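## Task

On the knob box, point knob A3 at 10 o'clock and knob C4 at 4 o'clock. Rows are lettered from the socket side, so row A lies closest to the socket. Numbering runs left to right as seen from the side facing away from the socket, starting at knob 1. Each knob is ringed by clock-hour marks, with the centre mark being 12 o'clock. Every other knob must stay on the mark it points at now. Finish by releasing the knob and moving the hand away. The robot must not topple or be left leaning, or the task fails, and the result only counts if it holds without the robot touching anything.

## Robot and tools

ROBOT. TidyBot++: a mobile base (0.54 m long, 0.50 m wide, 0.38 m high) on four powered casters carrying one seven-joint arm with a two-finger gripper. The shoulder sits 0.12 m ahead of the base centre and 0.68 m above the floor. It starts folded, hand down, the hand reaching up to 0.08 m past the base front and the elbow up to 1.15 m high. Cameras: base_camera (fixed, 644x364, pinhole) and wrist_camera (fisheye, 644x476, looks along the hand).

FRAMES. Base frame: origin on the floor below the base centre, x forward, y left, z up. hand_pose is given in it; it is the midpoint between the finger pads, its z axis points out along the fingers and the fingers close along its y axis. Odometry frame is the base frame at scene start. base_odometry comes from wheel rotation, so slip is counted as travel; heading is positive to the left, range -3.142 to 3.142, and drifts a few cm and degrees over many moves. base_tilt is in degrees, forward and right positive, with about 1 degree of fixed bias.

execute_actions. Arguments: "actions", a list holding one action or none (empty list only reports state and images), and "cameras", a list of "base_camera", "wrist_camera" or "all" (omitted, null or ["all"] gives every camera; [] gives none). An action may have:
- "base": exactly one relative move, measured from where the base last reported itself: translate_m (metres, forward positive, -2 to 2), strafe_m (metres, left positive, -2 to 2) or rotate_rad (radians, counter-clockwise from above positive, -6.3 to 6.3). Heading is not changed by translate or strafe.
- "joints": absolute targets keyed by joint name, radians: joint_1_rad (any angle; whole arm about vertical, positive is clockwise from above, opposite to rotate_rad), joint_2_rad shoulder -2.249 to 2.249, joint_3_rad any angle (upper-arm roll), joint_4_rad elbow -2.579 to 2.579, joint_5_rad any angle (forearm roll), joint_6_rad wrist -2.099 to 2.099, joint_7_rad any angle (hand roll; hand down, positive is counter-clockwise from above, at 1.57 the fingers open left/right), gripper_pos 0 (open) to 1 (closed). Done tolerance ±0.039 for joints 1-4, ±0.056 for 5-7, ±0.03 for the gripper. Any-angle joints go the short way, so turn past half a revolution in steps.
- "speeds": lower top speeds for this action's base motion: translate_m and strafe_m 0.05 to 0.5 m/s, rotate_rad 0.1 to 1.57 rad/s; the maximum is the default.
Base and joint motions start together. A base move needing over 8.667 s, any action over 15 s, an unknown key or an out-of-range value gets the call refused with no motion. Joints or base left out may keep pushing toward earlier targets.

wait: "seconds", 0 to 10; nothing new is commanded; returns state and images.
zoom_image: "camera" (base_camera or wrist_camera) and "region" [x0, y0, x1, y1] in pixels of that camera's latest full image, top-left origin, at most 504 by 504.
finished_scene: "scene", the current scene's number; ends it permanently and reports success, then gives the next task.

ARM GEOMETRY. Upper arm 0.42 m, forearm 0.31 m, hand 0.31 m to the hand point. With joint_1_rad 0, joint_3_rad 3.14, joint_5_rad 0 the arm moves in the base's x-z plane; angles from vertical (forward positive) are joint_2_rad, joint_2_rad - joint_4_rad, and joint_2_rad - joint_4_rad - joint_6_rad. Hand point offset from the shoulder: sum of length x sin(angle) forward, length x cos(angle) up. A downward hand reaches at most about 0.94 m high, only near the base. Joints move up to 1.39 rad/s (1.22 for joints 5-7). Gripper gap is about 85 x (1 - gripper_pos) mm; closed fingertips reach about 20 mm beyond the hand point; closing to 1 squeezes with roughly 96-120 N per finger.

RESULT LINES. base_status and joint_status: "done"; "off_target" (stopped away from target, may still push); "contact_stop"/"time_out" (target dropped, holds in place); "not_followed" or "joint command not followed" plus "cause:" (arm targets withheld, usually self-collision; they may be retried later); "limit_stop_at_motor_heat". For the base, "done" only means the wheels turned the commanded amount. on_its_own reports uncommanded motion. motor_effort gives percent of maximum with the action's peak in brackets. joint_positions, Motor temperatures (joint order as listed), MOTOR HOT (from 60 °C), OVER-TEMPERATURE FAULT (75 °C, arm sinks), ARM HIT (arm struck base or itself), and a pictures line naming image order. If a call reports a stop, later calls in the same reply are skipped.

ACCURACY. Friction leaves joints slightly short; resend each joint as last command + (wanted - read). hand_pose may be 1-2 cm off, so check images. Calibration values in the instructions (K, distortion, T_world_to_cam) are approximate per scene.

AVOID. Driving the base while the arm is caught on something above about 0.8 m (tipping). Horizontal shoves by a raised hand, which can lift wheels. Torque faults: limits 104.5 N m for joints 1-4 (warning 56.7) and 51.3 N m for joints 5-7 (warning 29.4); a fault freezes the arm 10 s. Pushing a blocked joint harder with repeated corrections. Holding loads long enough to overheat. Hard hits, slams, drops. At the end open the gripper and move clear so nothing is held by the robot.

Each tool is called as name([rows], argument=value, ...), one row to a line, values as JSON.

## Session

execute_actions(actions=[])

Scene clock: 0.00 s.
Motor temperatures (°C, as the motors report them): [29 34 28 30 39 37 35]
base_odometry: x=+0.000 y=+0.000 heading=+0.000 (m, m, rad; odometry frame)
base_tilt: forward=+0.1 right=-0.6 (deg)
base_status: not commanded
joint_positions: joint_1_rad=+0.034 joint_2_rad=-0.326 joint_3_rad=+3.159 joint_4_rad=-2.541 joint_5_rad=+0.022 joint_6_rad=-0.835 joint_7_rad=+1.598 gripper_pos=+0.000
joint_status: not commanded
motor_effort: joint_1_rad=+0 joint_2_rad=-1 joint_3_rad=+1 joint_4_rad=+14 joint_5_rad=+0 joint_6_rad=+0 joint_7_rad=-1 (%)
hand_pose: x=+0.2638 y=-0.0104 z=+0.5815 quat_wxyz=(+0.007, +0.999, -0.005, +0.045) (m; base frame)
pictures: base_camera, wrist_camera
camera_calibration (this result's frames):
wrist_camera: T_world_to_cam=[[-0.0161383, -0.998372, 0.0547002, -0.0419931], [-0.994802, 0.0105317, -0.101278, 0.384276], [0.100537, -0.0560504, -0.993353, 0.690919], [0, 0, 0, 1]] pos_world=[0.312138, -0.00724549, 0.727542]
Images, in order (width x height): base_camera 644x364, wrist_camera 644x476.

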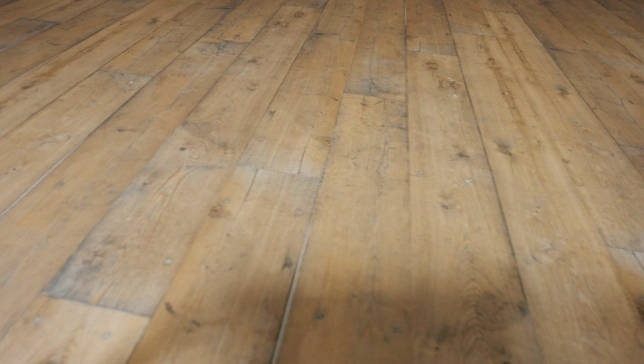

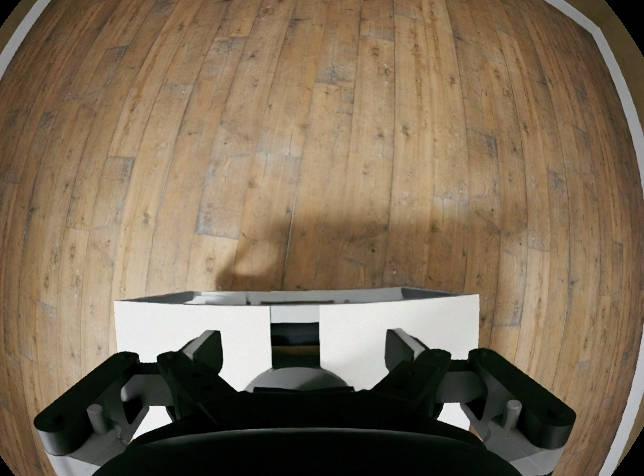

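execute_actions([
  {"base": {"rotate_rad": 2.95}, "joints": {"joint_6_rad": 0.3}},
])

Scene clock: 11.77 s.
Motor temperatures (°C, as the motors report them): [29 34 28 30 39 37 35]
base_odometry: x=+0.000 y=+0.000 heading=+2.950 (m, m, rad; odometry frame)
base_tilt: forward=+0.1 right=-0.5 (deg)
base_status: done
joint_positions: joint_1_rad=+0.034 joint_2_rad=-0.326 joint_3_rad=+3.159 joint_4_rad=-2.537 joint_5_rad=+0.022 joint_6_rad=+0.297 joint_7_rad=+1.598 gripper_pos=+0.000
joint_status: all done
motor_effort: joint_1_rad=+1(0) joint_2_rad=-5(6) joint_3_rad=+1(2) joint_4_rad=+19(19) joint_5_rad=+0(1) joint_6_rad=+7(7) joint_7_rad=+0(0) (%)
hand_pose: x=+0.5294 y=-0.0180 z=+0.7878 quat_wxyz=(+0.023, +0.818, -0.001, +0.575) (m; base frame)
pictures: base_camera, wrist_camera
camera_calibration (this result's frames):
wrist_camera: T_world_to_cam=[[-0.0675418, -0.996509, 0.0490758, -0.0249022], [-0.327558, -0.024314, -0.944518, 0.979959], [0.942414, -0.0798696, -0.324772, -0.10412], [0, 0, 0, 1]] pos_world=[0.417435, -0.00930451, 0.892996]
Images, in order (width x height): base_camera 644x364, wrist_camera 644x476.

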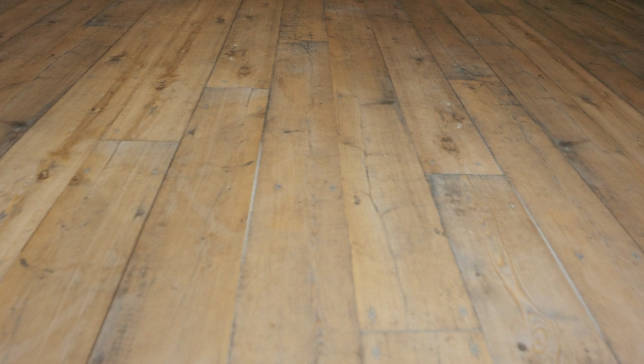

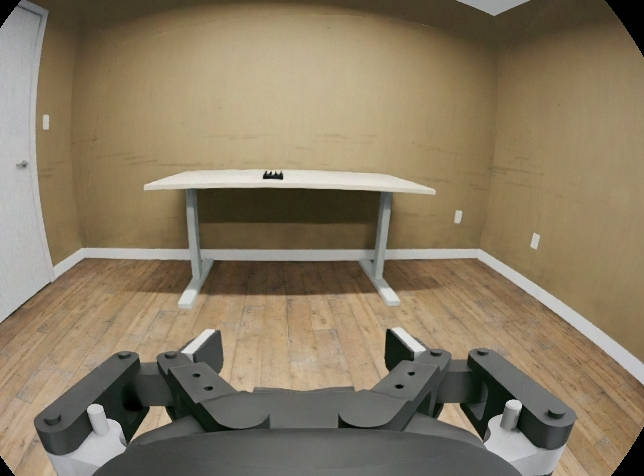

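execute_actions([
  {"base": {"translate_m": 1.45}, "joints": {"joint_1_rad": -0.01, "joint_2_rad": -0.08, "joint_3_rad": 3.13, "joint_4_rad": -1.425, "joint_5_rad": -0.015, "joint_6_rad": -1.535, "joint_7_rad": 1.57, "gripper_pos": 0.79}},
])

Scene clock: 32.70 s.
Motor temperatures (°C, as the motors report them): [29 34 28 30 39 37 35]
base_odometry: x=-1.424 y=+0.275 heading=+2.950 (m, m, rad; odometry frame)
base_tilt: forward=+0.1 right=-0.5 (deg)
base_status: done
joint_positions: joint_1_rad=+0.009 joint_2_rad=-0.090 joint_3_rad=+3.154 joint_4_rad=-1.434 joint_5_rad=+0.012 joint_6_rad=-1.512 joint_7_rad=+1.598 gripper_pos=+0.790
joint_status: all done
motor_effort: joint_1_rad=+1(0) joint_2_rad=-12(15) joint_3_rad=+0(1) joint_4_rad=+18(22) joint_5_rad=+0(0) joint_6_rad=+1(7) joint_7_rad=+0(1) (%)
hand_pose: x=+0.4753 y=-0.0104 z=+0.8727 quat_wxyz=(+0.009, +0.990, +0.002, +0.142) (m; base frame)
pictures: base_camera, wrist_camera
camera_calibration (this result's frames):
wrist_camera: T_world_to_cam=[[-0.0122493, -0.99833, 0.0564545, -0.0578569], [-0.956536, -0.00475171, -0.291575, 0.771887], [0.291356, -0.0575723, -0.954881, 0.834591], [0, 0, 0, 1]] pos_world=[0.494466, -0.0060432, 1.02526]
Images, in order (width x height): base_camera 644x364, wrist_camera 644x476.

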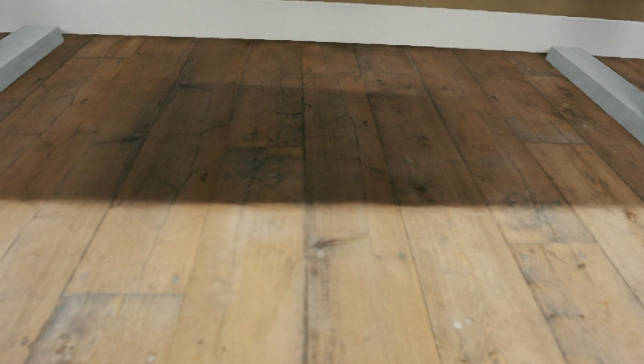

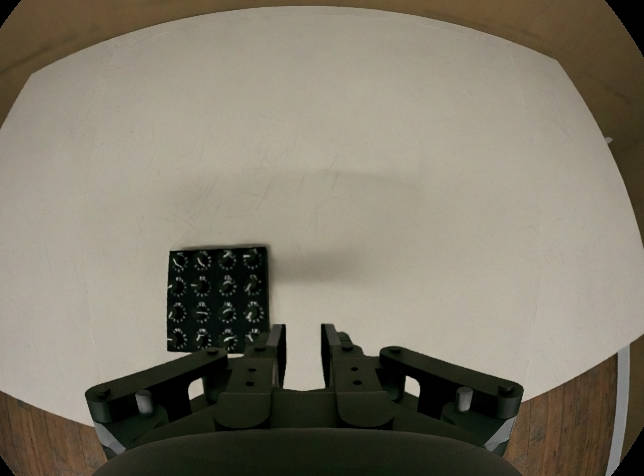

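zoom_image(camera="wrist_camera", region=[160, 238, 280, 358])

zoom_image(camera="wrist_camera", region=[250, 300, 360, 400])

Region (160, 238, 280, 358) of wrist_camera's 644x476 image, scaled by 4.200.

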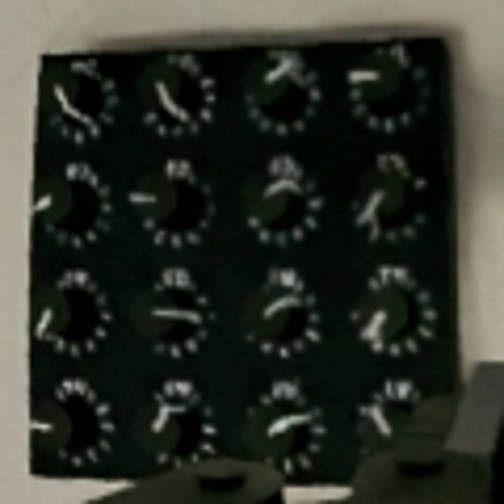

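Region (250, 300, 360, 400) of wrist_camera's 644x476 image, scaled by 4.582; it fills the top 458 rows of this view, and the rest is white.

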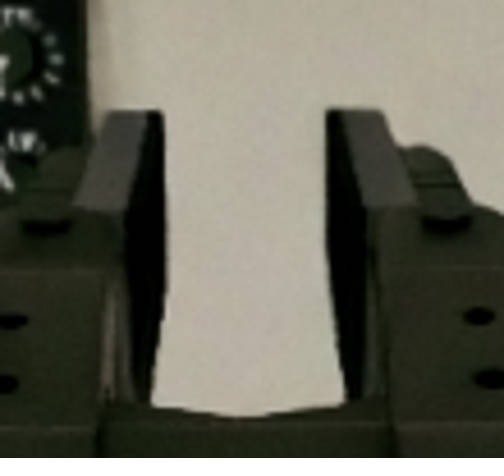

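execute_actions([
  {"base": {"strafe_m": 0.097}, "joints": {"joint_2_rad": 0.11}},
], cameras=["wrist_camera"])

zoom_image(camera="wrist_camera", region=[230, 230, 400, 400])

Scene clock: 79.23 s.
Motor temperatures (°C, as the motors report them): [29 34 28 30 39 37 35]
base_odometry: x=-1.442 y=+0.180 heading=+2.950 (m, m, rad; odometry frame)
base_tilt: forward=+0.1 right=-0.6 (deg)
base_status: done
joint_positions: joint_1_rad=-0.001 joint_2_rad=+0.108 joint_3_rad=+3.145 joint_4_rad=-1.434 joint_5_rad=+0.007 joint_6_rad=-1.512 joint_7_rad=+1.598 gripper_pos=+0.790
joint_status: all done
motor_effort: joint_1_rad=+1(2) joint_2_rad=-19(21) joint_3_rad=+0(1) joint_4_rad=+18(18) joint_5_rad=+0(1) joint_6_rad=+0(2) joint_7_rad=-1(0) (%)
hand_pose: x=+0.5060 y=-0.0016 z=+0.7990 quat_wxyz=(+0.004, +0.999, +0.012, +0.044) (m; base frame)
pictures: wrist_camera
camera_calibration (this result's frames):
wrist_camera: T_world_to_cam=[[0.0187403, -0.998578, 0.0499139, -0.0550168], [-0.994861, -0.0235923, -0.0984659, 0.64494], [0.0995034, -0.0478121, -0.993888, 0.884093], [0, 0, 0, 1]] pos_world=[0.554686, 0.00254742, 0.94494]
Images, in order (width x height): wrist_camera 644x476.

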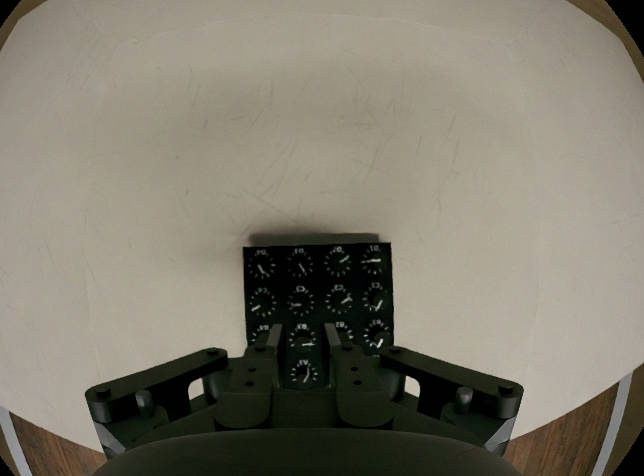

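Region (230, 230, 400, 400) of wrist_camera's 644x476 image, scaled by 2.965.

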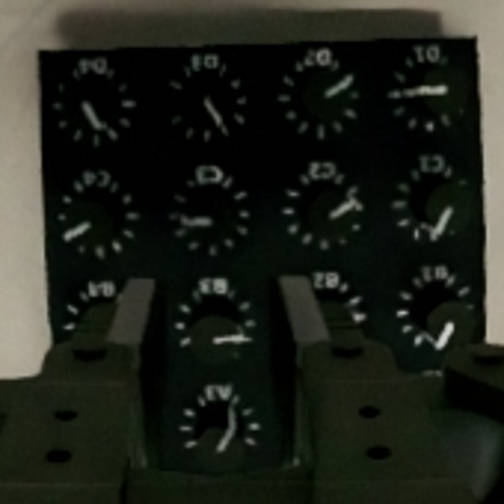

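execute_actions([
  {"base": {"translate_m": -0.045}, "joints": {"joint_2_rad": 0.16}, "speeds": {"translate_m": 0.1}},
], cameras=["wrist_camera"])

zoom_image(camera="wrist_camera", region=[250, 270, 370, 390])

Scene clock: 89.00 s.
Motor temperatures (°C, as the motors report them): [29 34 28 30 39 37 35]
base_odometry: x=-1.398 y=+0.171 heading=+2.950 (m, m, rad; odometry frame)
base_tilt: forward=+0.1 right=-0.5 (deg)
base_status: done
joint_positions: joint_1_rad=-0.001 joint_2_rad=+0.148 joint_3_rad=+3.145 joint_4_rad=-1.433 joint_5_rad=+0.007 joint_6_rad=-1.512 joint_7_rad=+1.598 gripper_pos=+0.790
joint_status: all done
motor_effort: joint_1_rad=+1(0) joint_2_rad=-20(23) joint_3_rad=+0(0) joint_4_rad=+17(18) joint_5_rad=+0(1) joint_6_rad=+0(0) joint_7_rad=+0(0) (%)
hand_pose: x=+0.5104 y=-0.0016 z=+0.7837 quat_wxyz=(+0.004, +1.000, +0.012, +0.024) (m; base frame)
pictures: wrist_camera
camera_calibration (this result's frames):
wrist_camera: T_world_to_cam=[[0.0207101, -0.998576, 0.0491576, -0.0547425], [-0.997992, -0.0235918, -0.0587832, 0.618302], [0.0598592, -0.0478415, -0.99706, 0.891119], [0, 0, 0, 1]] pos_world=[0.564852, 0.00255473, 0.927535]
Images, in order (width x height): wrist_camera 644x476.

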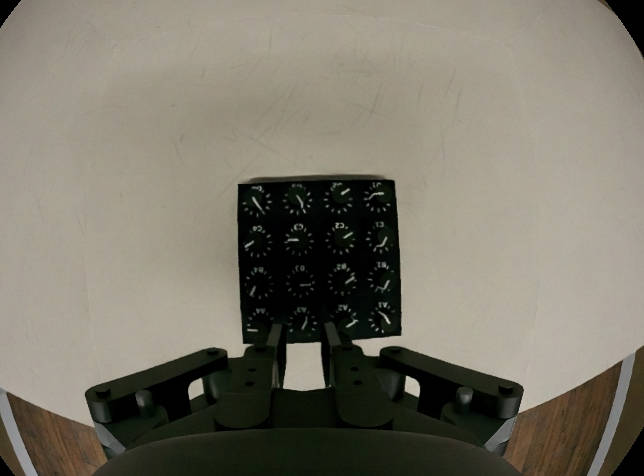

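Region (250, 270, 370, 390) of wrist_camera's 644x476 image, scaled by 4.200.

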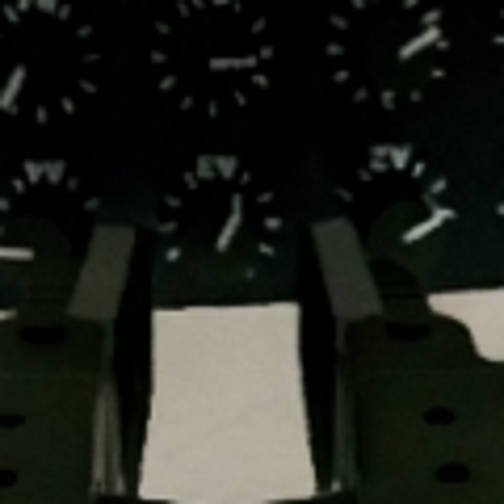

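execute_actions([
  {"joints": {"joint_2_rad": 0.199}},
], cameras=["wrist_camera"])

zoom_image(camera="wrist_camera", region=[250, 270, 370, 390])

Scene clock: 94.40 s.
Motor temperatures (°C, as the motors report them): [29 34 28 30 39 37 35]
base_odometry: x=-1.398 y=+0.171 heading=+2.950 (m, m, rad; odometry frame)
base_tilt: forward=+0.1 right=-0.5 (deg)
base_status: not commanded
joint_positions: joint_1_rad=-0.001 joint_2_rad=+0.184 joint_3_rad=+3.145 joint_4_rad=-1.433 joint_5_rad=+0.007 joint_6_rad=-1.512 joint_7_rad=+1.598 gripper_pos=+0.790
joint_status: all done
motor_effort: joint_1_rad=+1(0) joint_2_rad=-21(23) joint_3_rad=+0(0) joint_4_rad=+17(18) joint_5_rad=+0(0) joint_6_rad=-1(0) joint_7_rad=+0(0) (%)
hand_pose: x=+0.5139 y=-0.0016 z=+0.7695 quat_wxyz=(+0.004, +1.000, +0.012, +0.006) (m; base frame)
pictures: wrist_camera
camera_calibration (this result's frames):
wrist_camera: T_world_to_cam=[[0.0224739, -0.998575, 0.0484033, -0.0544382], [-0.999464, -0.0235932, -0.0226791, 0.593861], [0.0237887, -0.0478677, -0.99857, 0.896441], [0, 0, 0, 1]] pos_world=[0.573441, 0.00256105, 0.911263]
Images, in order (width x height): wrist_camera 644x476.

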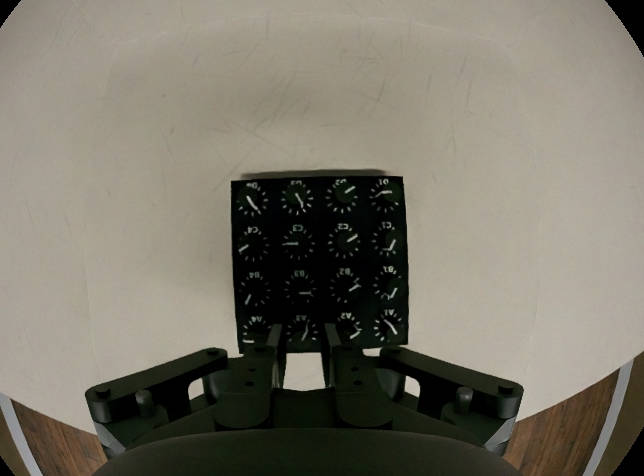

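Region (250, 270, 370, 390) of wrist_camera's 644x476 image, scaled by 4.200.

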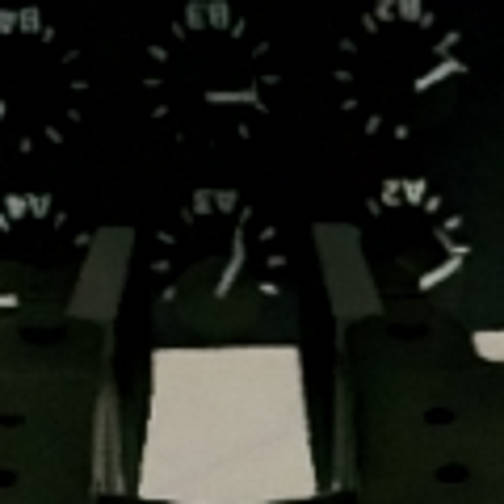

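execute_actions([
  {"joints": {"gripper_pos": 0.95}},
], cameras=["wrist_camera"])

zoom_image(camera="wrist_camera", region=[250, 270, 370, 390])

Scene clock: 98.40 s.
Motor temperatures (°C, as the motors report them): [29 34 28 30 39 37 35]
base_odometry: x=-1.398 y=+0.171 heading=+2.950 (m, m, rad; odometry frame)
base_tilt: forward=+0.1 right=-0.5 (deg)
base_status: not commanded
joint_positions: joint_1_rad=-0.001 joint_2_rad=+0.184 joint_3_rad=+3.145 joint_4_rad=-1.433 joint_5_rad=+0.006 joint_6_rad=-1.512 joint_7_rad=+1.598 gripper_pos=+0.936
joint_status: all done
motor_effort: joint_1_rad=+0(1) joint_2_rad=-20(20) joint_3_rad=+0(0) joint_4_rad=+17(18) joint_5_rad=-1(0) joint_6_rad=+0(0) joint_7_rad=+0(0) (%)
hand_pose: x=+0.5139 y=-0.0016 z=+0.7696 quat_wxyz=(+0.004, +1.000, +0.012, +0.006) (m; base frame)
pictures: wrist_camera
camera_calibration (this result's frames):
wrist_camera: T_world_to_cam=[[0.0224626, -0.99858, 0.048301, -0.0543287], [-0.999463, -0.0235833, -0.0227599, 0.593957], [0.0238667, -0.0477638, -0.998573, 0.896544], [0, 0, 0, 1]] pos_world=[0.573461, 0.00257824, 0.911408]
Images, in order (width x height): wrist_camera 644x476.

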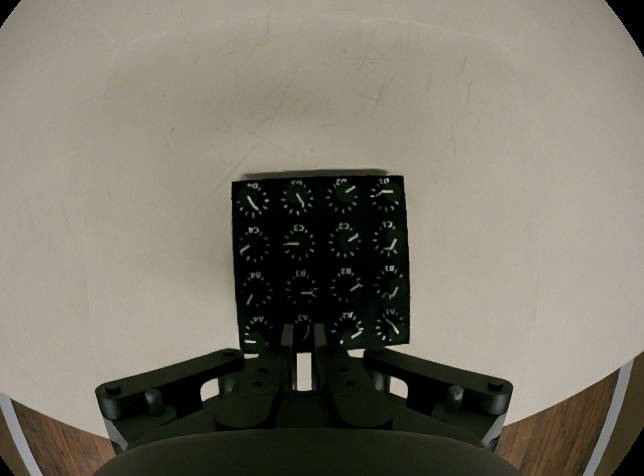

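Region (250, 270, 370, 390) of wrist_camera's 644x476 image, scaled by 4.200.

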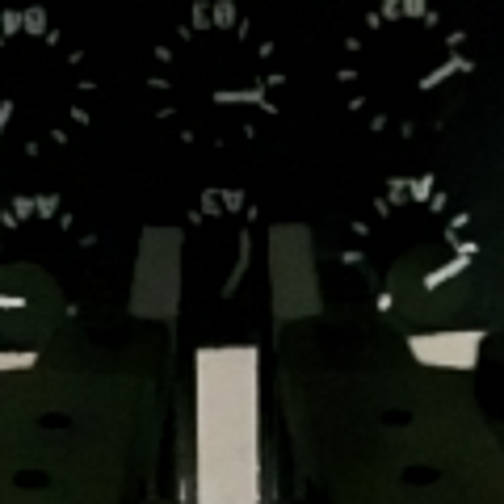

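execute_actions([
  {"joints": {"joint_7_rad": 0.016}},
], cameras=["wrist_camera"])

zoom_image(camera="wrist_camera", region=[140, 200, 360, 400])

Scene clock: 102.67 s.
Motor temperatures (°C, as the motors report them): [29 34 28 30 39 37 35]
base_odometry: x=-1.398 y=+0.171 heading=+2.950 (m, m, rad; odometry frame)
base_tilt: forward=+0.1 right=-0.5 (deg)
base_status: not commanded
joint_positions: joint_1_rad=-0.001 joint_2_rad=+0.188 joint_3_rad=+3.145 joint_4_rad=-1.423 joint_5_rad=+0.005 joint_6_rad=-1.517 joint_7_rad=+0.028 gripper_pos=+0.950
joint_status: all done
motor_effort: joint_1_rad=+1(1) joint_2_rad=-18(22) joint_3_rad=+0(1) joint_4_rad=+16(17) joint_5_rad=+0(1) joint_6_rad=+0(2) joint_7_rad=-1(2) (%)
hand_pose: x=+0.5160 y=-0.0012 z=+0.7711 quat_wxyz=(-0.003, +0.716, -0.698, +0.007) (m; base frame)
pictures: wrist_camera
camera_calibration (this result's frames):
wrist_camera: T_world_to_cam=[[-0.999324, -0.0241964, 0.027675, 0.490172], [-0.0246822, 0.999545, -0.017348, 0.090234], [-0.0272426, -0.0180193, -0.999466, 0.925136], [0, 0, 0, 1]] pos_world=[0.517271, -0.0616622, 0.912643]
Images, in order (width x height): wrist_camera 644x476.

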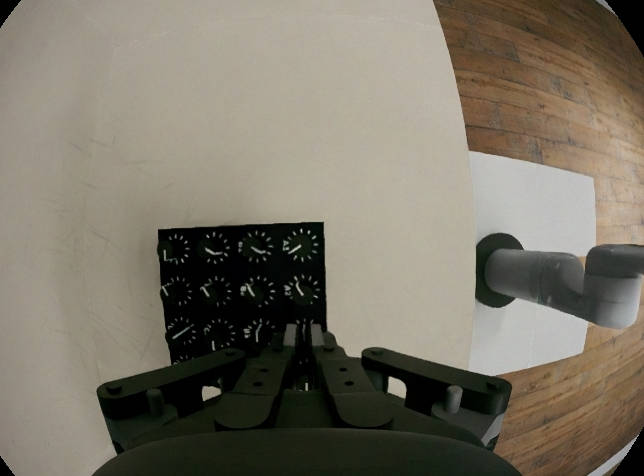

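Region (140, 200, 360, 400) of wrist_camera's 644x476 image, scaled by 2.291; it fills the top 458 rows of this view, and the rest is white.

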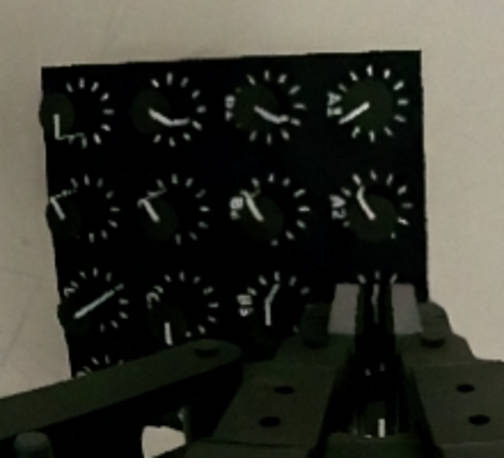

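execute_actions([
  {"joints": {"gripper_pos": 0.79}},
], cameras=["wrist_camera"])

zoom_image(camera="wrist_camera", region=[240, 270, 360, 390])

Scene clock: 106.20 s.
Motor temperatures (°C, as the motors report them): [29 34 28 30 39 37 35]
base_odometry: x=-1.398 y=+0.171 heading=+2.950 (m, m, rad; odometry frame)
base_tilt: forward=+0.1 right=-0.5 (deg)
base_status: not commanded
joint_positions: joint_1_rad=-0.001 joint_2_rad=+0.188 joint_3_rad=+3.145 joint_4_rad=-1.423 joint_5_rad=+0.005 joint_6_rad=-1.517 joint_7_rad=+0.028 gripper_pos=+0.790
joint_status: all done
motor_effort: joint_1_rad=+1(1) joint_2_rad=-21(21) joint_3_rad=+0(0) joint_4_rad=+17(17) joint_5_rad=+0(0) joint_6_rad=-1(1) joint_7_rad=+0(0) (%)
hand_pose: x=+0.5161 y=-0.0012 z=+0.7712 quat_wxyz=(-0.003, +0.716, -0.698, +0.007) (m; base frame)
pictures: wrist_camera
camera_calibration (this result's frames):
wrist_camera: T_world_to_cam=[[-0.999332, -0.0241967, 0.0273937, 0.490494], [-0.0246776, 0.999545, -0.0173555, 0.0902416], [-0.0269613, -0.0180199, -0.999474, 0.925087], [0, 0, 0, 1]] pos_world=[0.517334, -0.0616622, 0.91273]
Images, in order (width x height): wrist_camera 644x476.

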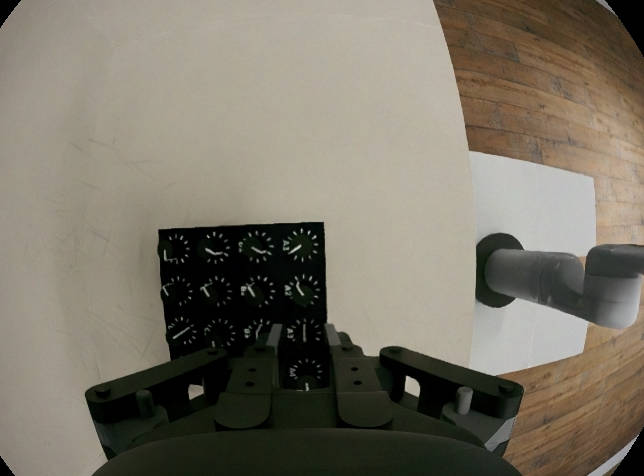

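Region (240, 270, 360, 390) of wrist_camera's 644x476 image, scaled by 4.200.

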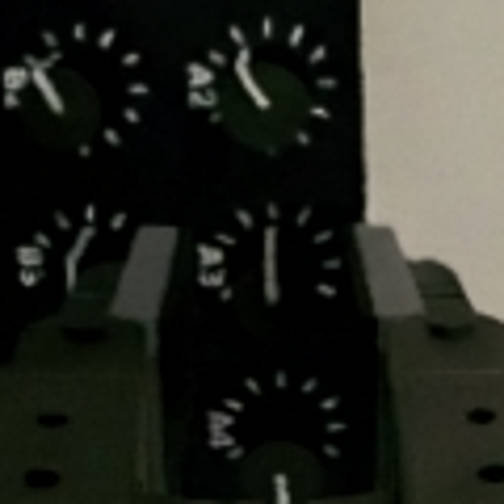

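execute_actions([
  {"joints": {"joint_2_rad": 0.217}},
], cameras=["wrist_camera"])

zoom_image(camera="wrist_camera", region=[260, 290, 350, 380])

Scene clock: 117.37 s.
Motor temperatures (°C, as the motors report them): [29 34 28 30 39 37 35]
base_odometry: x=-1.398 y=+0.171 heading=+2.950 (m, m, rad; odometry frame)
base_tilt: forward=+0.1 right=-0.5 (deg)
base_status: not commanded
joint_positions: joint_1_rad=-0.001 joint_2_rad=+0.199 joint_3_rad=+3.145 joint_4_rad=-1.423 joint_5_rad=+0.005 joint_6_rad=-1.517 joint_7_rad=+0.028 gripper_pos=+0.790
joint_status: all done
motor_effort: joint_1_rad=+1(1) joint_2_rad=-21(22) joint_3_rad=+0(0) joint_4_rad=+17(17) joint_5_rad=+0(0) joint_6_rad=-2(1) joint_7_rad=+0(0) (%)
hand_pose: x=+0.5170 y=-0.0012 z=+0.7668 quat_wxyz=(+0.001, +0.716, -0.698, +0.003) (m; base frame)
pictures: wrist_camera
camera_calibration (this result's frames):
wrist_camera: T_world_to_cam=[[-0.99896, -0.0241967, 0.0386483, 0.482776], [-0.0248719, 0.999545, -0.0170846, 0.09008], [-0.0382174, -0.0180281, -0.999107, 0.926176], [0, 0, 0, 1]] pos_world=[0.51991, -0.0616603, 0.908229]
Images, in order (width x height): wrist_camera 644x476.

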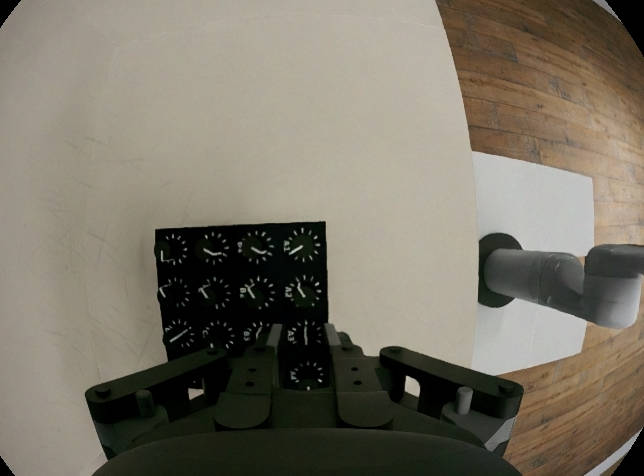

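Region (260, 290, 350, 380) of wrist_camera's 644x476 image, scaled by 5.600.

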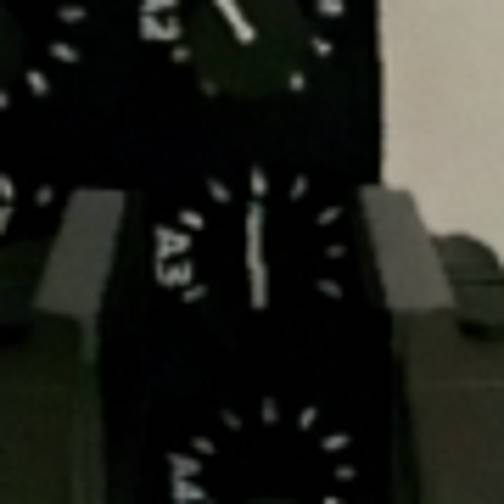

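execute_actions([
  {"joints": {"gripper_pos": 0.94}},
], cameras=[])

execute_actions([
  {"joints": {"joint_7_rad": -0.535}},
], cameras=["wrist_camera"])

zoom_image(camera="wrist_camera", region=[200, 230, 360, 390])

Scene clock: 121.87 s.
Motor temperatures (°C, as the motors report them): [29 34 28 30 39 37 35]
base_odometry: x=-1.398 y=+0.171 heading=+2.950 (m, m, rad; odometry frame)
base_tilt: forward=+0.1 right=-0.5 (deg)
base_status: not commanded
joint_positions: joint_1_rad=-0.001 joint_2_rad=+0.199 joint_3_rad=+3.145 joint_4_rad=-1.423 joint_5_rad=+0.005 joint_6_rad=-1.517 joint_7_rad=+0.028 gripper_pos=+0.927
joint_status: all done
motor_effort: joint_1_rad=+1(0) joint_2_rad=-19(21) joint_3_rad=+0(0) joint_4_rad=+17(18) joint_5_rad=+0(0) joint_6_rad=+0(0) joint_7_rad=+0(0) (%)
hand_pose: x=+0.5171 y=-0.0012 z=+0.7668 quat_wxyz=(+0.001, +0.716, -0.698, +0.003) (m; base frame)
pictures: none
No camera images: the call's "cameras" was empty. Leave "cameras" out to get every camera's image.

Scene clock: 122.80 s.
Motor temperatures (°C, as the motors report them): [29 34 28 30 39 37 35]
base_odometry: x=-1.398 y=+0.171 heading=+2.950 (m, m, rad; odometry frame)
base_tilt: forward=+0.1 right=-0.5 (deg)
base_status: not commanded
joint_positions: joint_1_rad=-0.001 joint_2_rad=+0.199 joint_3_rad=+3.145 joint_4_rad=-1.423 joint_5_rad=+0.005 joint_6_rad=-1.517 joint_7_rad=-0.522 gripper_pos=+0.927
joint_status: all done
motor_effort: joint_1_rad=+1(1) joint_2_rad=-20(19) joint_3_rad=+1(0) joint_4_rad=+17(17) joint_5_rad=+0(0) joint_6_rad=+0(0) joint_7_rad=+0(0) (%)
hand_pose: x=+0.5170 y=-0.0012 z=+0.7668 quat_wxyz=(+0.001, +0.500, -0.866, +0.003) (m; base frame)
pictures: wrist_camera
camera_calibration (this result's frames):
wrist_camera: T_world_to_cam=[[-0.864015, 0.502188, 0.0358582, 0.415773], [0.501989, 0.864744, -0.0150171, -0.184064], [-0.0385496, 0.00502547, -0.999244, 0.926571], [0, 0, 0, 1]] pos_world=[0.487351, -0.0542847, 0.908197]
Images, in order (width x height): wrist_camera 644x476.

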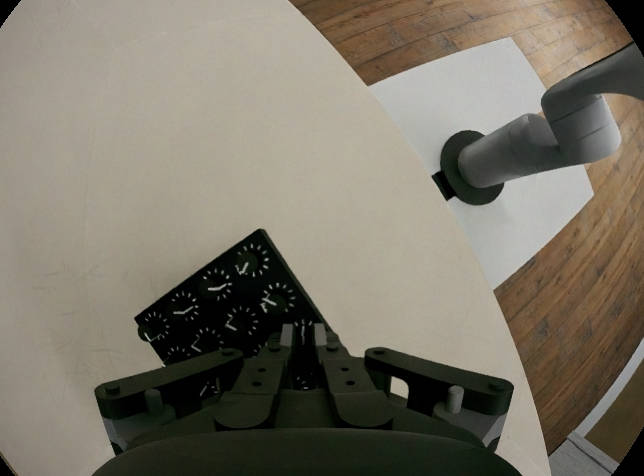

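Region (200, 230, 360, 390) of wrist_camera's 644x476 image, scaled by 3.150.

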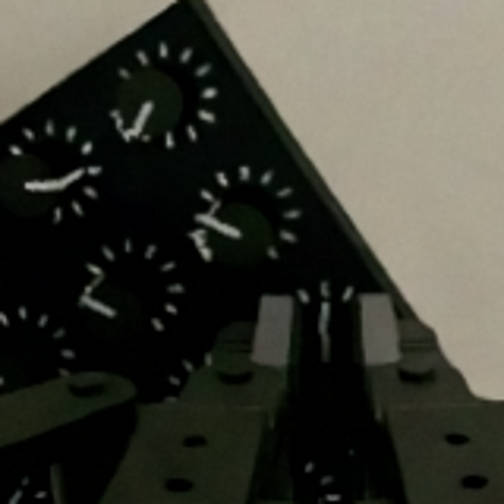

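execute_actions([
  {"joints": {"gripper_pos": 0.84}},
], cameras=[])

execute_actions([
  {"joints": {"joint_2_rad": 0.145}},
], cameras=[])

execute_actions([
  {"base": {"translate_m": 0.0535}, "joints": {"joint_7_rad": 0.075, "gripper_pos": 0.79}, "speeds": {"translate_m": 0.1}},
], cameras=[])

execute_actions([
  {"base": {"strafe_m": 0.028}, "speeds": {"strafe_m": 0.08}},
], cameras=["wrist_camera"])

zoom_image(camera="wrist_camera", region=[250, 270, 370, 390])

Scene clock: 139.30 s.
Motor temperatures (°C, as the motors report them): [29 34 28 30 39 37 35]
base_odometry: x=-1.398 y=+0.171 heading=+2.950 (m, m, rad; odometry frame)
base_tilt: forward=+0.1 right=-0.5 (deg)
base_status: not commanded
joint_positions: joint_1_rad=-0.001 joint_2_rad=+0.200 joint_3_rad=+3.145 joint_4_rad=-1.423 joint_5_rad=+0.005 joint_6_rad=-1.517 joint_7_rad=-0.522 gripper_pos=+0.840
joint_status: all done
motor_effort: joint_1_rad=+1(1) joint_2_rad=-22(22) joint_3_rad=+0(0) joint_4_rad=+17(17) joint_5_rad=+0(0) joint_6_rad=-1(0) joint_7_rad=+0(1) (%)
hand_pose: x=+0.5171 y=-0.0012 z=+0.7664 quat_wxyz=(+0.001, +0.500, -0.866, +0.003) (m; base frame)
pictures: none
No camera images: the call's "cameras" was empty. Leave "cameras" out to get every camera's image.

Scene clock: 140.17 s.
Motor temperatures (°C, as the motors report them): [29 34 28 30 39 37 35]
base_odometry: x=-1.398 y=+0.171 heading=+2.950 (m, m, rad; odometry frame)
base_tilt: forward=+0.1 right=-0.5 (deg)
base_status: not commanded
joint_positions: joint_1_rad=-0.001 joint_2_rad=+0.156 joint_3_rad=+3.145 joint_4_rad=-1.423 joint_5_rad=+0.005 joint_6_rad=-1.517 joint_7_rad=-0.522 gripper_pos=+0.840
joint_status: all done
motor_effort: joint_1_rad=+0(1) joint_2_rad=-20(22) joint_3_rad=+0(0) joint_4_rad=+18(18) joint_5_rad=+0(0) joint_6_rad=-1(0) joint_7_rad=-1(0) (%)
hand_pose: x=+0.5130 y=-0.0013 z=+0.7839 quat_wxyz=(-0.018, +0.499, -0.866, +0.014) (m; base frame)
pictures: none
No camera images: the call's "cameras" was empty. Leave "cameras" out to get every camera's image.

Scene clock: 141.27 s.
Motor temperatures (°C, as the motors report them): [29 34 28 30 39 37 35]
base_odometry: x=-1.451 y=+0.181 heading=+2.950 (m, m, rad; odometry frame)
base_tilt: forward=+0.1 right=-0.5 (deg)
base_status: done
joint_positions: joint_1_rad=-0.001 joint_2_rad=+0.152 joint_3_rad=+3.145 joint_4_rad=-1.423 joint_5_rad=+0.005 joint_6_rad=-1.517 joint_7_rad=+0.063 gripper_pos=+0.790
joint_status: all done
motor_effort: joint_1_rad=+1(1) joint_2_rad=-20(22) joint_3_rad=+0(1) joint_4_rad=+17(18) joint_5_rad=+0(0) joint_6_rad=-1(0) joint_7_rad=+0(0) (%)
hand_pose: x=+0.5125 y=-0.0013 z=+0.7856 quat_wxyz=(-0.015, +0.728, -0.685, +0.020) (m; base frame)
pictures: none
No camera images: the call's "cameras" was empty. Leave "cameras" out to get every camera's image.

Scene clock: 142.13 s.
Motor temperatures (°C, as the motors report them): [29 34 28 30 39 37 35]
base_odometry: x=-1.456 y=+0.154 heading=+2.950 (m, m, rad; odometry frame)
base_tilt: forward=+0.1 right=-0.5 (deg)
base_status: done
joint_positions: joint_1_rad=-0.002 joint_2_rad=+0.152 joint_3_rad=+3.144 joint_4_rad=-1.423 joint_5_rad=+0.005 joint_6_rad=-1.517 joint_7_rad=+0.063 gripper_pos=+0.790
joint_status: not commanded
motor_effort: joint_1_rad=+0(1) joint_2_rad=-20(21) joint_3_rad=+0(1) joint_4_rad=+17(18) joint_5_rad=+0(1) joint_6_rad=+0(0) joint_7_rad=-1(0) (%)
hand_pose: x=+0.5125 y=-0.0007 z=+0.7856 quat_wxyz=(-0.015, +0.728, -0.685, +0.020) (m; base frame)
pictures: wrist_camera
camera_calibration (this result's frames):
wrist_camera: T_world_to_cam=[[-0.99817, -0.0598939, -0.00838536, 0.514066], [-0.0597182, 0.998018, -0.0198266, 0.109749], [0.00955623, -0.0192895, -0.999768, 0.920905], [0, 0, 0, 1]] pos_world=[0.510878, -0.0609779, 0.927178]
Images, in order (width x height): wrist_camera 644x476.

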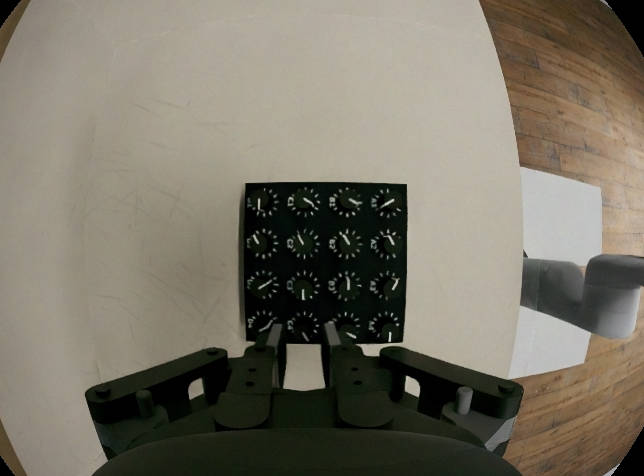

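Region (250, 270, 370, 390) of wrist_camera's 644x476 image, scaled by 4.200.

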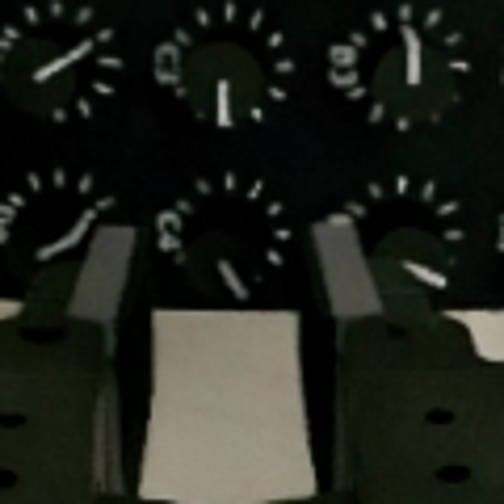

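execute_actions([
  {"base": {"translate_m": -0.003}, "joints": {"joint_2_rad": 0.211}, "speeds": {"translate_m": 0.05}},
], cameras=["wrist_camera"])

zoom_image(camera="wrist_camera", region=[250, 270, 370, 390])

Scene clock: 148.63 s.
Motor temperatures (°C, as the motors report them): [29 34 28 30 39 37 35]
base_odometry: x=-1.453 y=+0.153 heading=+2.950 (m, m, rad; odometry frame)
base_tilt: forward=+0.1 right=-0.5 (deg)
base_status: done
joint_positions: joint_1_rad=-0.002 joint_2_rad=+0.199 joint_3_rad=+3.144 joint_4_rad=-1.423 joint_5_rad=+0.005 joint_6_rad=-1.517 joint_7_rad=+0.063 gripper_pos=+0.790
joint_status: all done
motor_effort: joint_1_rad=+1(0) joint_2_rad=-21(23) joint_3_rad=+0(0) joint_4_rad=+17(18) joint_5_rad=+0(0) joint_6_rad=-1(0) joint_7_rad=+0(0) (%)
hand_pose: x=+0.5170 y=-0.0007 z=+0.7669 quat_wxyz=(+0.001, +0.729, -0.685, +0.003) (m; base frame)
pictures: wrist_camera
camera_calibration (this result's frames):
wrist_camera: T_world_to_cam=[[-0.997441, -0.0598915, 0.0390466, 0.48159], [-0.0605936, 0.998017, -0.0170525, 0.107959], [-0.0379479, -0.0193748, -0.999092, 0.926142], [0, 0, 0, 1]] pos_world=[0.522045, -0.0609578, 0.908338]
Images, in order (width x height): wrist_camera 644x476.

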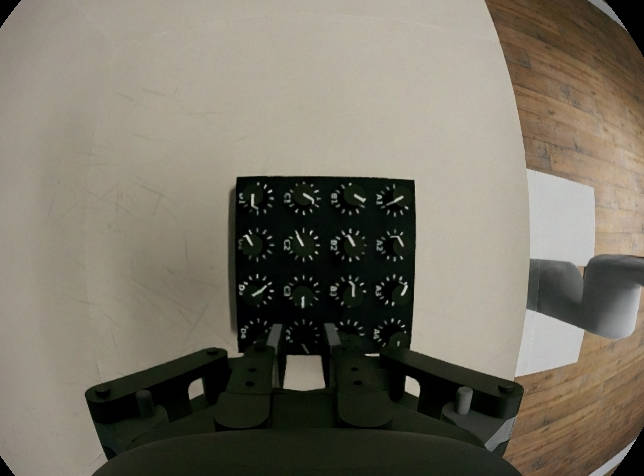

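Region (250, 270, 370, 390) of wrist_camera's 644x476 image, scaled by 4.200.

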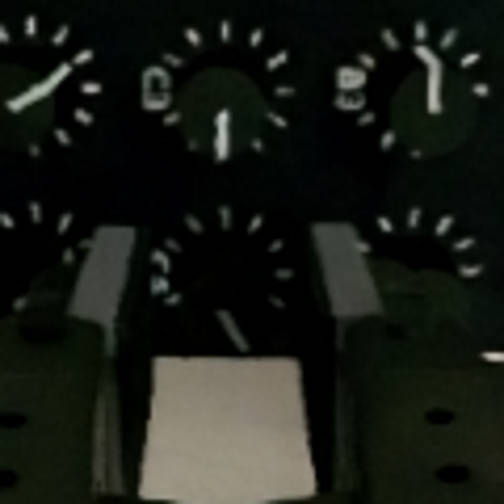

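execute_actions([
  {"joints": {"gripper_pos": 0.94}},
], cameras=[])

execute_actions([
  {"joints": {"joint_7_rad": -0.996}},
], cameras=["wrist_camera"])

zoom_image(camera="wrist_camera", region=[140, 170, 400, 400])

Scene clock: 152.83 s.
Motor temperatures (°C, as the motors report them): [29 34 28 30 39 37 35]
base_odometry: x=-1.453 y=+0.153 heading=+2.950 (m, m, rad; odometry frame)
base_tilt: forward=+0.1 right=-0.5 (deg)
base_status: not commanded
joint_positions: joint_1_rad=-0.002 joint_2_rad=+0.199 joint_3_rad=+3.144 joint_4_rad=-1.423 joint_5_rad=+0.005 joint_6_rad=-1.517 joint_7_rad=+0.063 gripper_pos=+0.927
joint_status: all done
motor_effort: joint_1_rad=+1(0) joint_2_rad=-19(21) joint_3_rad=+0(0) joint_4_rad=+16(17) joint_5_rad=+0(0) joint_6_rad=+0(1) joint_7_rad=+0(0) (%)
hand_pose: x=+0.5170 y=-0.0007 z=+0.7669 quat_wxyz=(+0.001, +0.729, -0.685, +0.003) (m; base frame)
pictures: none
No camera images: the call's "cameras" was empty. Leave "cameras" out to get every camera's image.

Scene clock: 154.20 s.
Motor temperatures (°C, as the motors report them): [29 34 28 30 39 37 35]
base_odometry: x=-1.453 y=+0.153 heading=+2.950 (m, m, rad; odometry frame)
base_tilt: forward=+0.1 right=-0.5 (deg)
base_status: not commanded
joint_positions: joint_1_rad=-0.002 joint_2_rad=+0.199 joint_3_rad=+3.144 joint_4_rad=-1.423 joint_5_rad=+0.005 joint_6_rad=-1.518 joint_7_rad=-0.984 gripper_pos=+0.927
joint_status: all done
motor_effort: joint_1_rad=+2(1) joint_2_rad=-19(19) joint_3_rad=+1(1) joint_4_rad=+16(17) joint_5_rad=+1(1) joint_6_rad=+1(0) joint_7_rad=+0(1) (%)
hand_pose: x=+0.5168 y=-0.0006 z=+0.7669 quat_wxyz=(+0.000, +0.289, -0.957, +0.003) (m; base frame)
pictures: wrist_camera
camera_calibration (this result's frames):
wrist_camera: T_world_to_cam=[[-0.551499, 0.833432, 0.0351969, 0.254468], [0.833632, 0.552172, -0.0128008, -0.357739], [-0.0301034, 0.0222816, -0.999298, 0.922293], [0, 0, 0, 1]] pos_world=[0.466326, -0.0350986, 0.90811]
Images, in order (width x height): wrist_camera 644x476.

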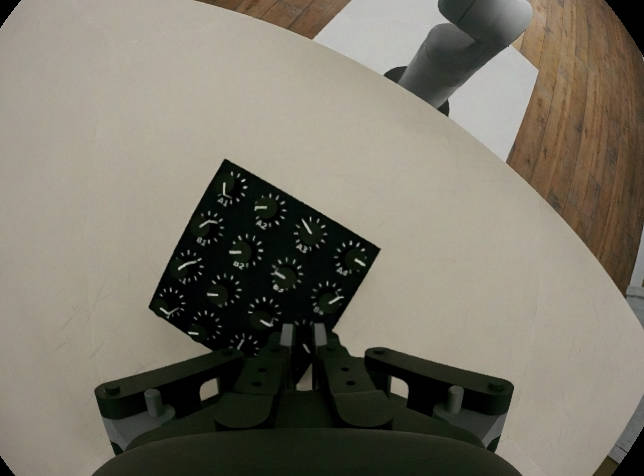

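Region (140, 170, 400, 400) of wrist_camera's 644x476 image, scaled by 1.938; it fills the top 446 rows of this view, and the rest is white.

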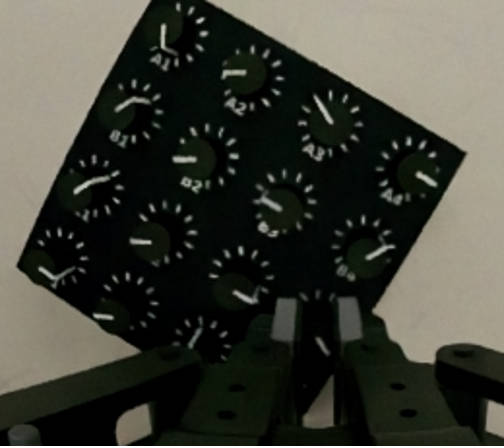

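zoom_image(camera="wrist_camera", region=[275, 200, 345, 270])

execute_actions([
  {"joints": {"gripper_pos": 0.84}},
], cameras=[])

execute_actions([
  {"joints": {"joint_2_rad": 0.05}},
], cameras=["wrist_camera"])

zoom_image(camera="wrist_camera", region=[180, 170, 380, 370])

Region (275, 200, 345, 270) of wrist_camera's 644x476 image, scaled by 7.200.

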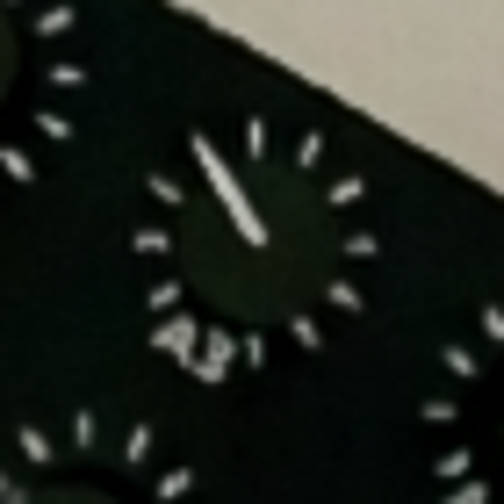

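Scene clock: 159.30 s.
Motor temperatures (°C, as the motors report them): [29 34 28 30 39 37 35]
base_odometry: x=-1.453 y=+0.153 heading=+2.950 (m, m, rad; odometry frame)
base_tilt: forward=+0.1 right=-0.5 (deg)
base_status: not commanded
joint_positions: joint_1_rad=-0.002 joint_2_rad=+0.200 joint_3_rad=+3.144 joint_4_rad=-1.423 joint_5_rad=+0.005 joint_6_rad=-1.518 joint_7_rad=-0.984 gripper_pos=+0.840
joint_status: all done
motor_effort: joint_1_rad=+1(1) joint_2_rad=-21(21) joint_3_rad=+0(1) joint_4_rad=+17(17) joint_5_rad=+0(1) joint_6_rad=-1(1) joint_7_rad=+0(0) (%)
hand_pose: x=+0.5168 y=-0.0006 z=+0.7667 quat_wxyz=(+0.000, +0.289, -0.957, +0.003) (m; base frame)
pictures: none
No camera images: the call's "cameras" was empty. Leave "cameras" out to get every camera's image.

Scene clock: 160.40 s.
Motor temperatures (°C, as the motors report them): [29 34 28 30 39 37 35]
base_odometry: x=-1.453 y=+0.153 heading=+2.950 (m, m, rad; odometry frame)
base_tilt: forward=+0.1 right=-0.5 (deg)
base_status: not commanded
joint_positions: joint_1_rad=-0.002 joint_2_rad=+0.053 joint_3_rad=+3.144 joint_4_rad=-1.423 joint_5_rad=+0.005 joint_6_rad=-1.518 joint_7_rad=-0.984 gripper_pos=+0.840
joint_status: all done
motor_effort: joint_1_rad=+0(0) joint_2_rad=-17(22) joint_3_rad=+0(0) joint_4_rad=+18(18) joint_5_rad=+0(1) joint_6_rad=+1(0) joint_7_rad=+0(0) (%)
hand_pose: x=+0.5002 y=-0.0007 z=+0.8238 quat_wxyz=(-0.070, +0.288, -0.955, +0.024) (m; base frame)
pictures: wrist_camera
camera_calibration (this result's frames):
wrist_camera: T_world_to_cam=[[-0.550778, 0.833433, -0.0450804, 0.309116], [0.826636, 0.55216, 0.10859, -0.439672], [0.115394, 0.022544, -0.993064, 0.900728], [0, 0, 0, 1]] pos_world=[0.429765, -0.0351645, 0.956159]
Images, in order (width x height): wrist_camera 644x476.

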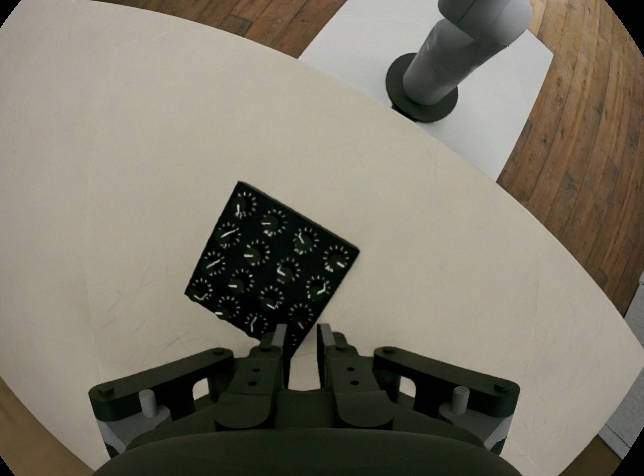

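Region (180, 170, 380, 370) of wrist_camera's 644x476 image, scaled by 2.520.

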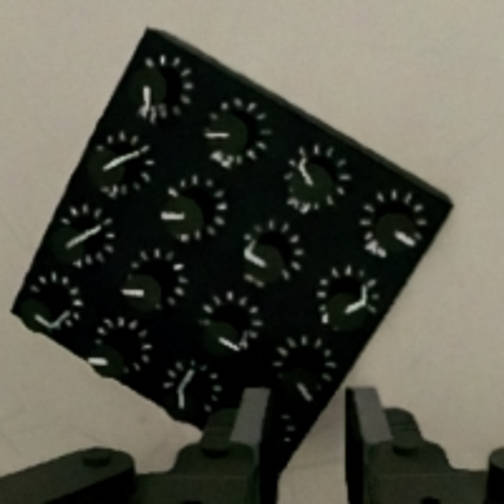

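execute_actions([
  {"base": {"translate_m": -0.3}, "joints": {"joint_2_rad": -0.15, "gripper_pos": 0.3}},
], cameras=["wrist_camera"])

finished_scene(scene=2)

Scene clock: 165.77 s.
Motor temperatures (°C, as the motors report them): [29 34 28 30 39 37 35]
base_odometry: x=-1.158 y=+0.096 heading=+2.950 (m, m, rad; odometry frame)
base_tilt: forward=+0.1 right=-0.5 (deg)
base_status: done
joint_positions: joint_1_rad=-0.002 joint_2_rad=-0.153 joint_3_rad=+3.144 joint_4_rad=-1.423 joint_5_rad=+0.005 joint_6_rad=-1.518 joint_7_rad=-0.984 gripper_pos=+0.300
joint_status: all done
motor_effort: joint_1_rad=+1(1) joint_2_rad=-10(21) joint_3_rad=+0(1) joint_4_rad=+18(18) joint_5_rad=+0(0) joint_6_rad=+2(3) joint_7_rad=-1(0) (%)
hand_pose: x=+0.4630 y=-0.0007 z=+0.8989 quat_wxyz=(-0.168, +0.284, -0.943, +0.053) (m; base frame)
pictures: wrist_camera
camera_calibration (this result's frames):
wrist_camera: T_world_to_cam=[[-0.52988, 0.833471, -0.156695, 0.382728], [0.786813, 0.552088, 0.275906, -0.54901], [0.316469, 0.0229073, -0.948326, 0.846297], [0, 0, 0, 1]] pos_world=[0.366941, -0.0352775, 1.01401]
Images, in order (width x height): wrist_camera 644x476.

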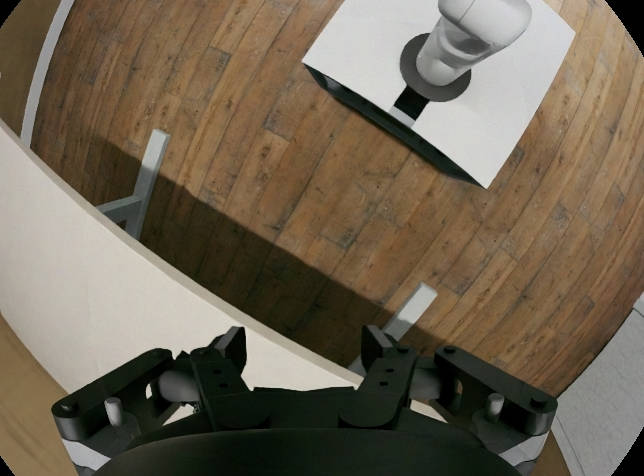

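The scene is finished: the task was done.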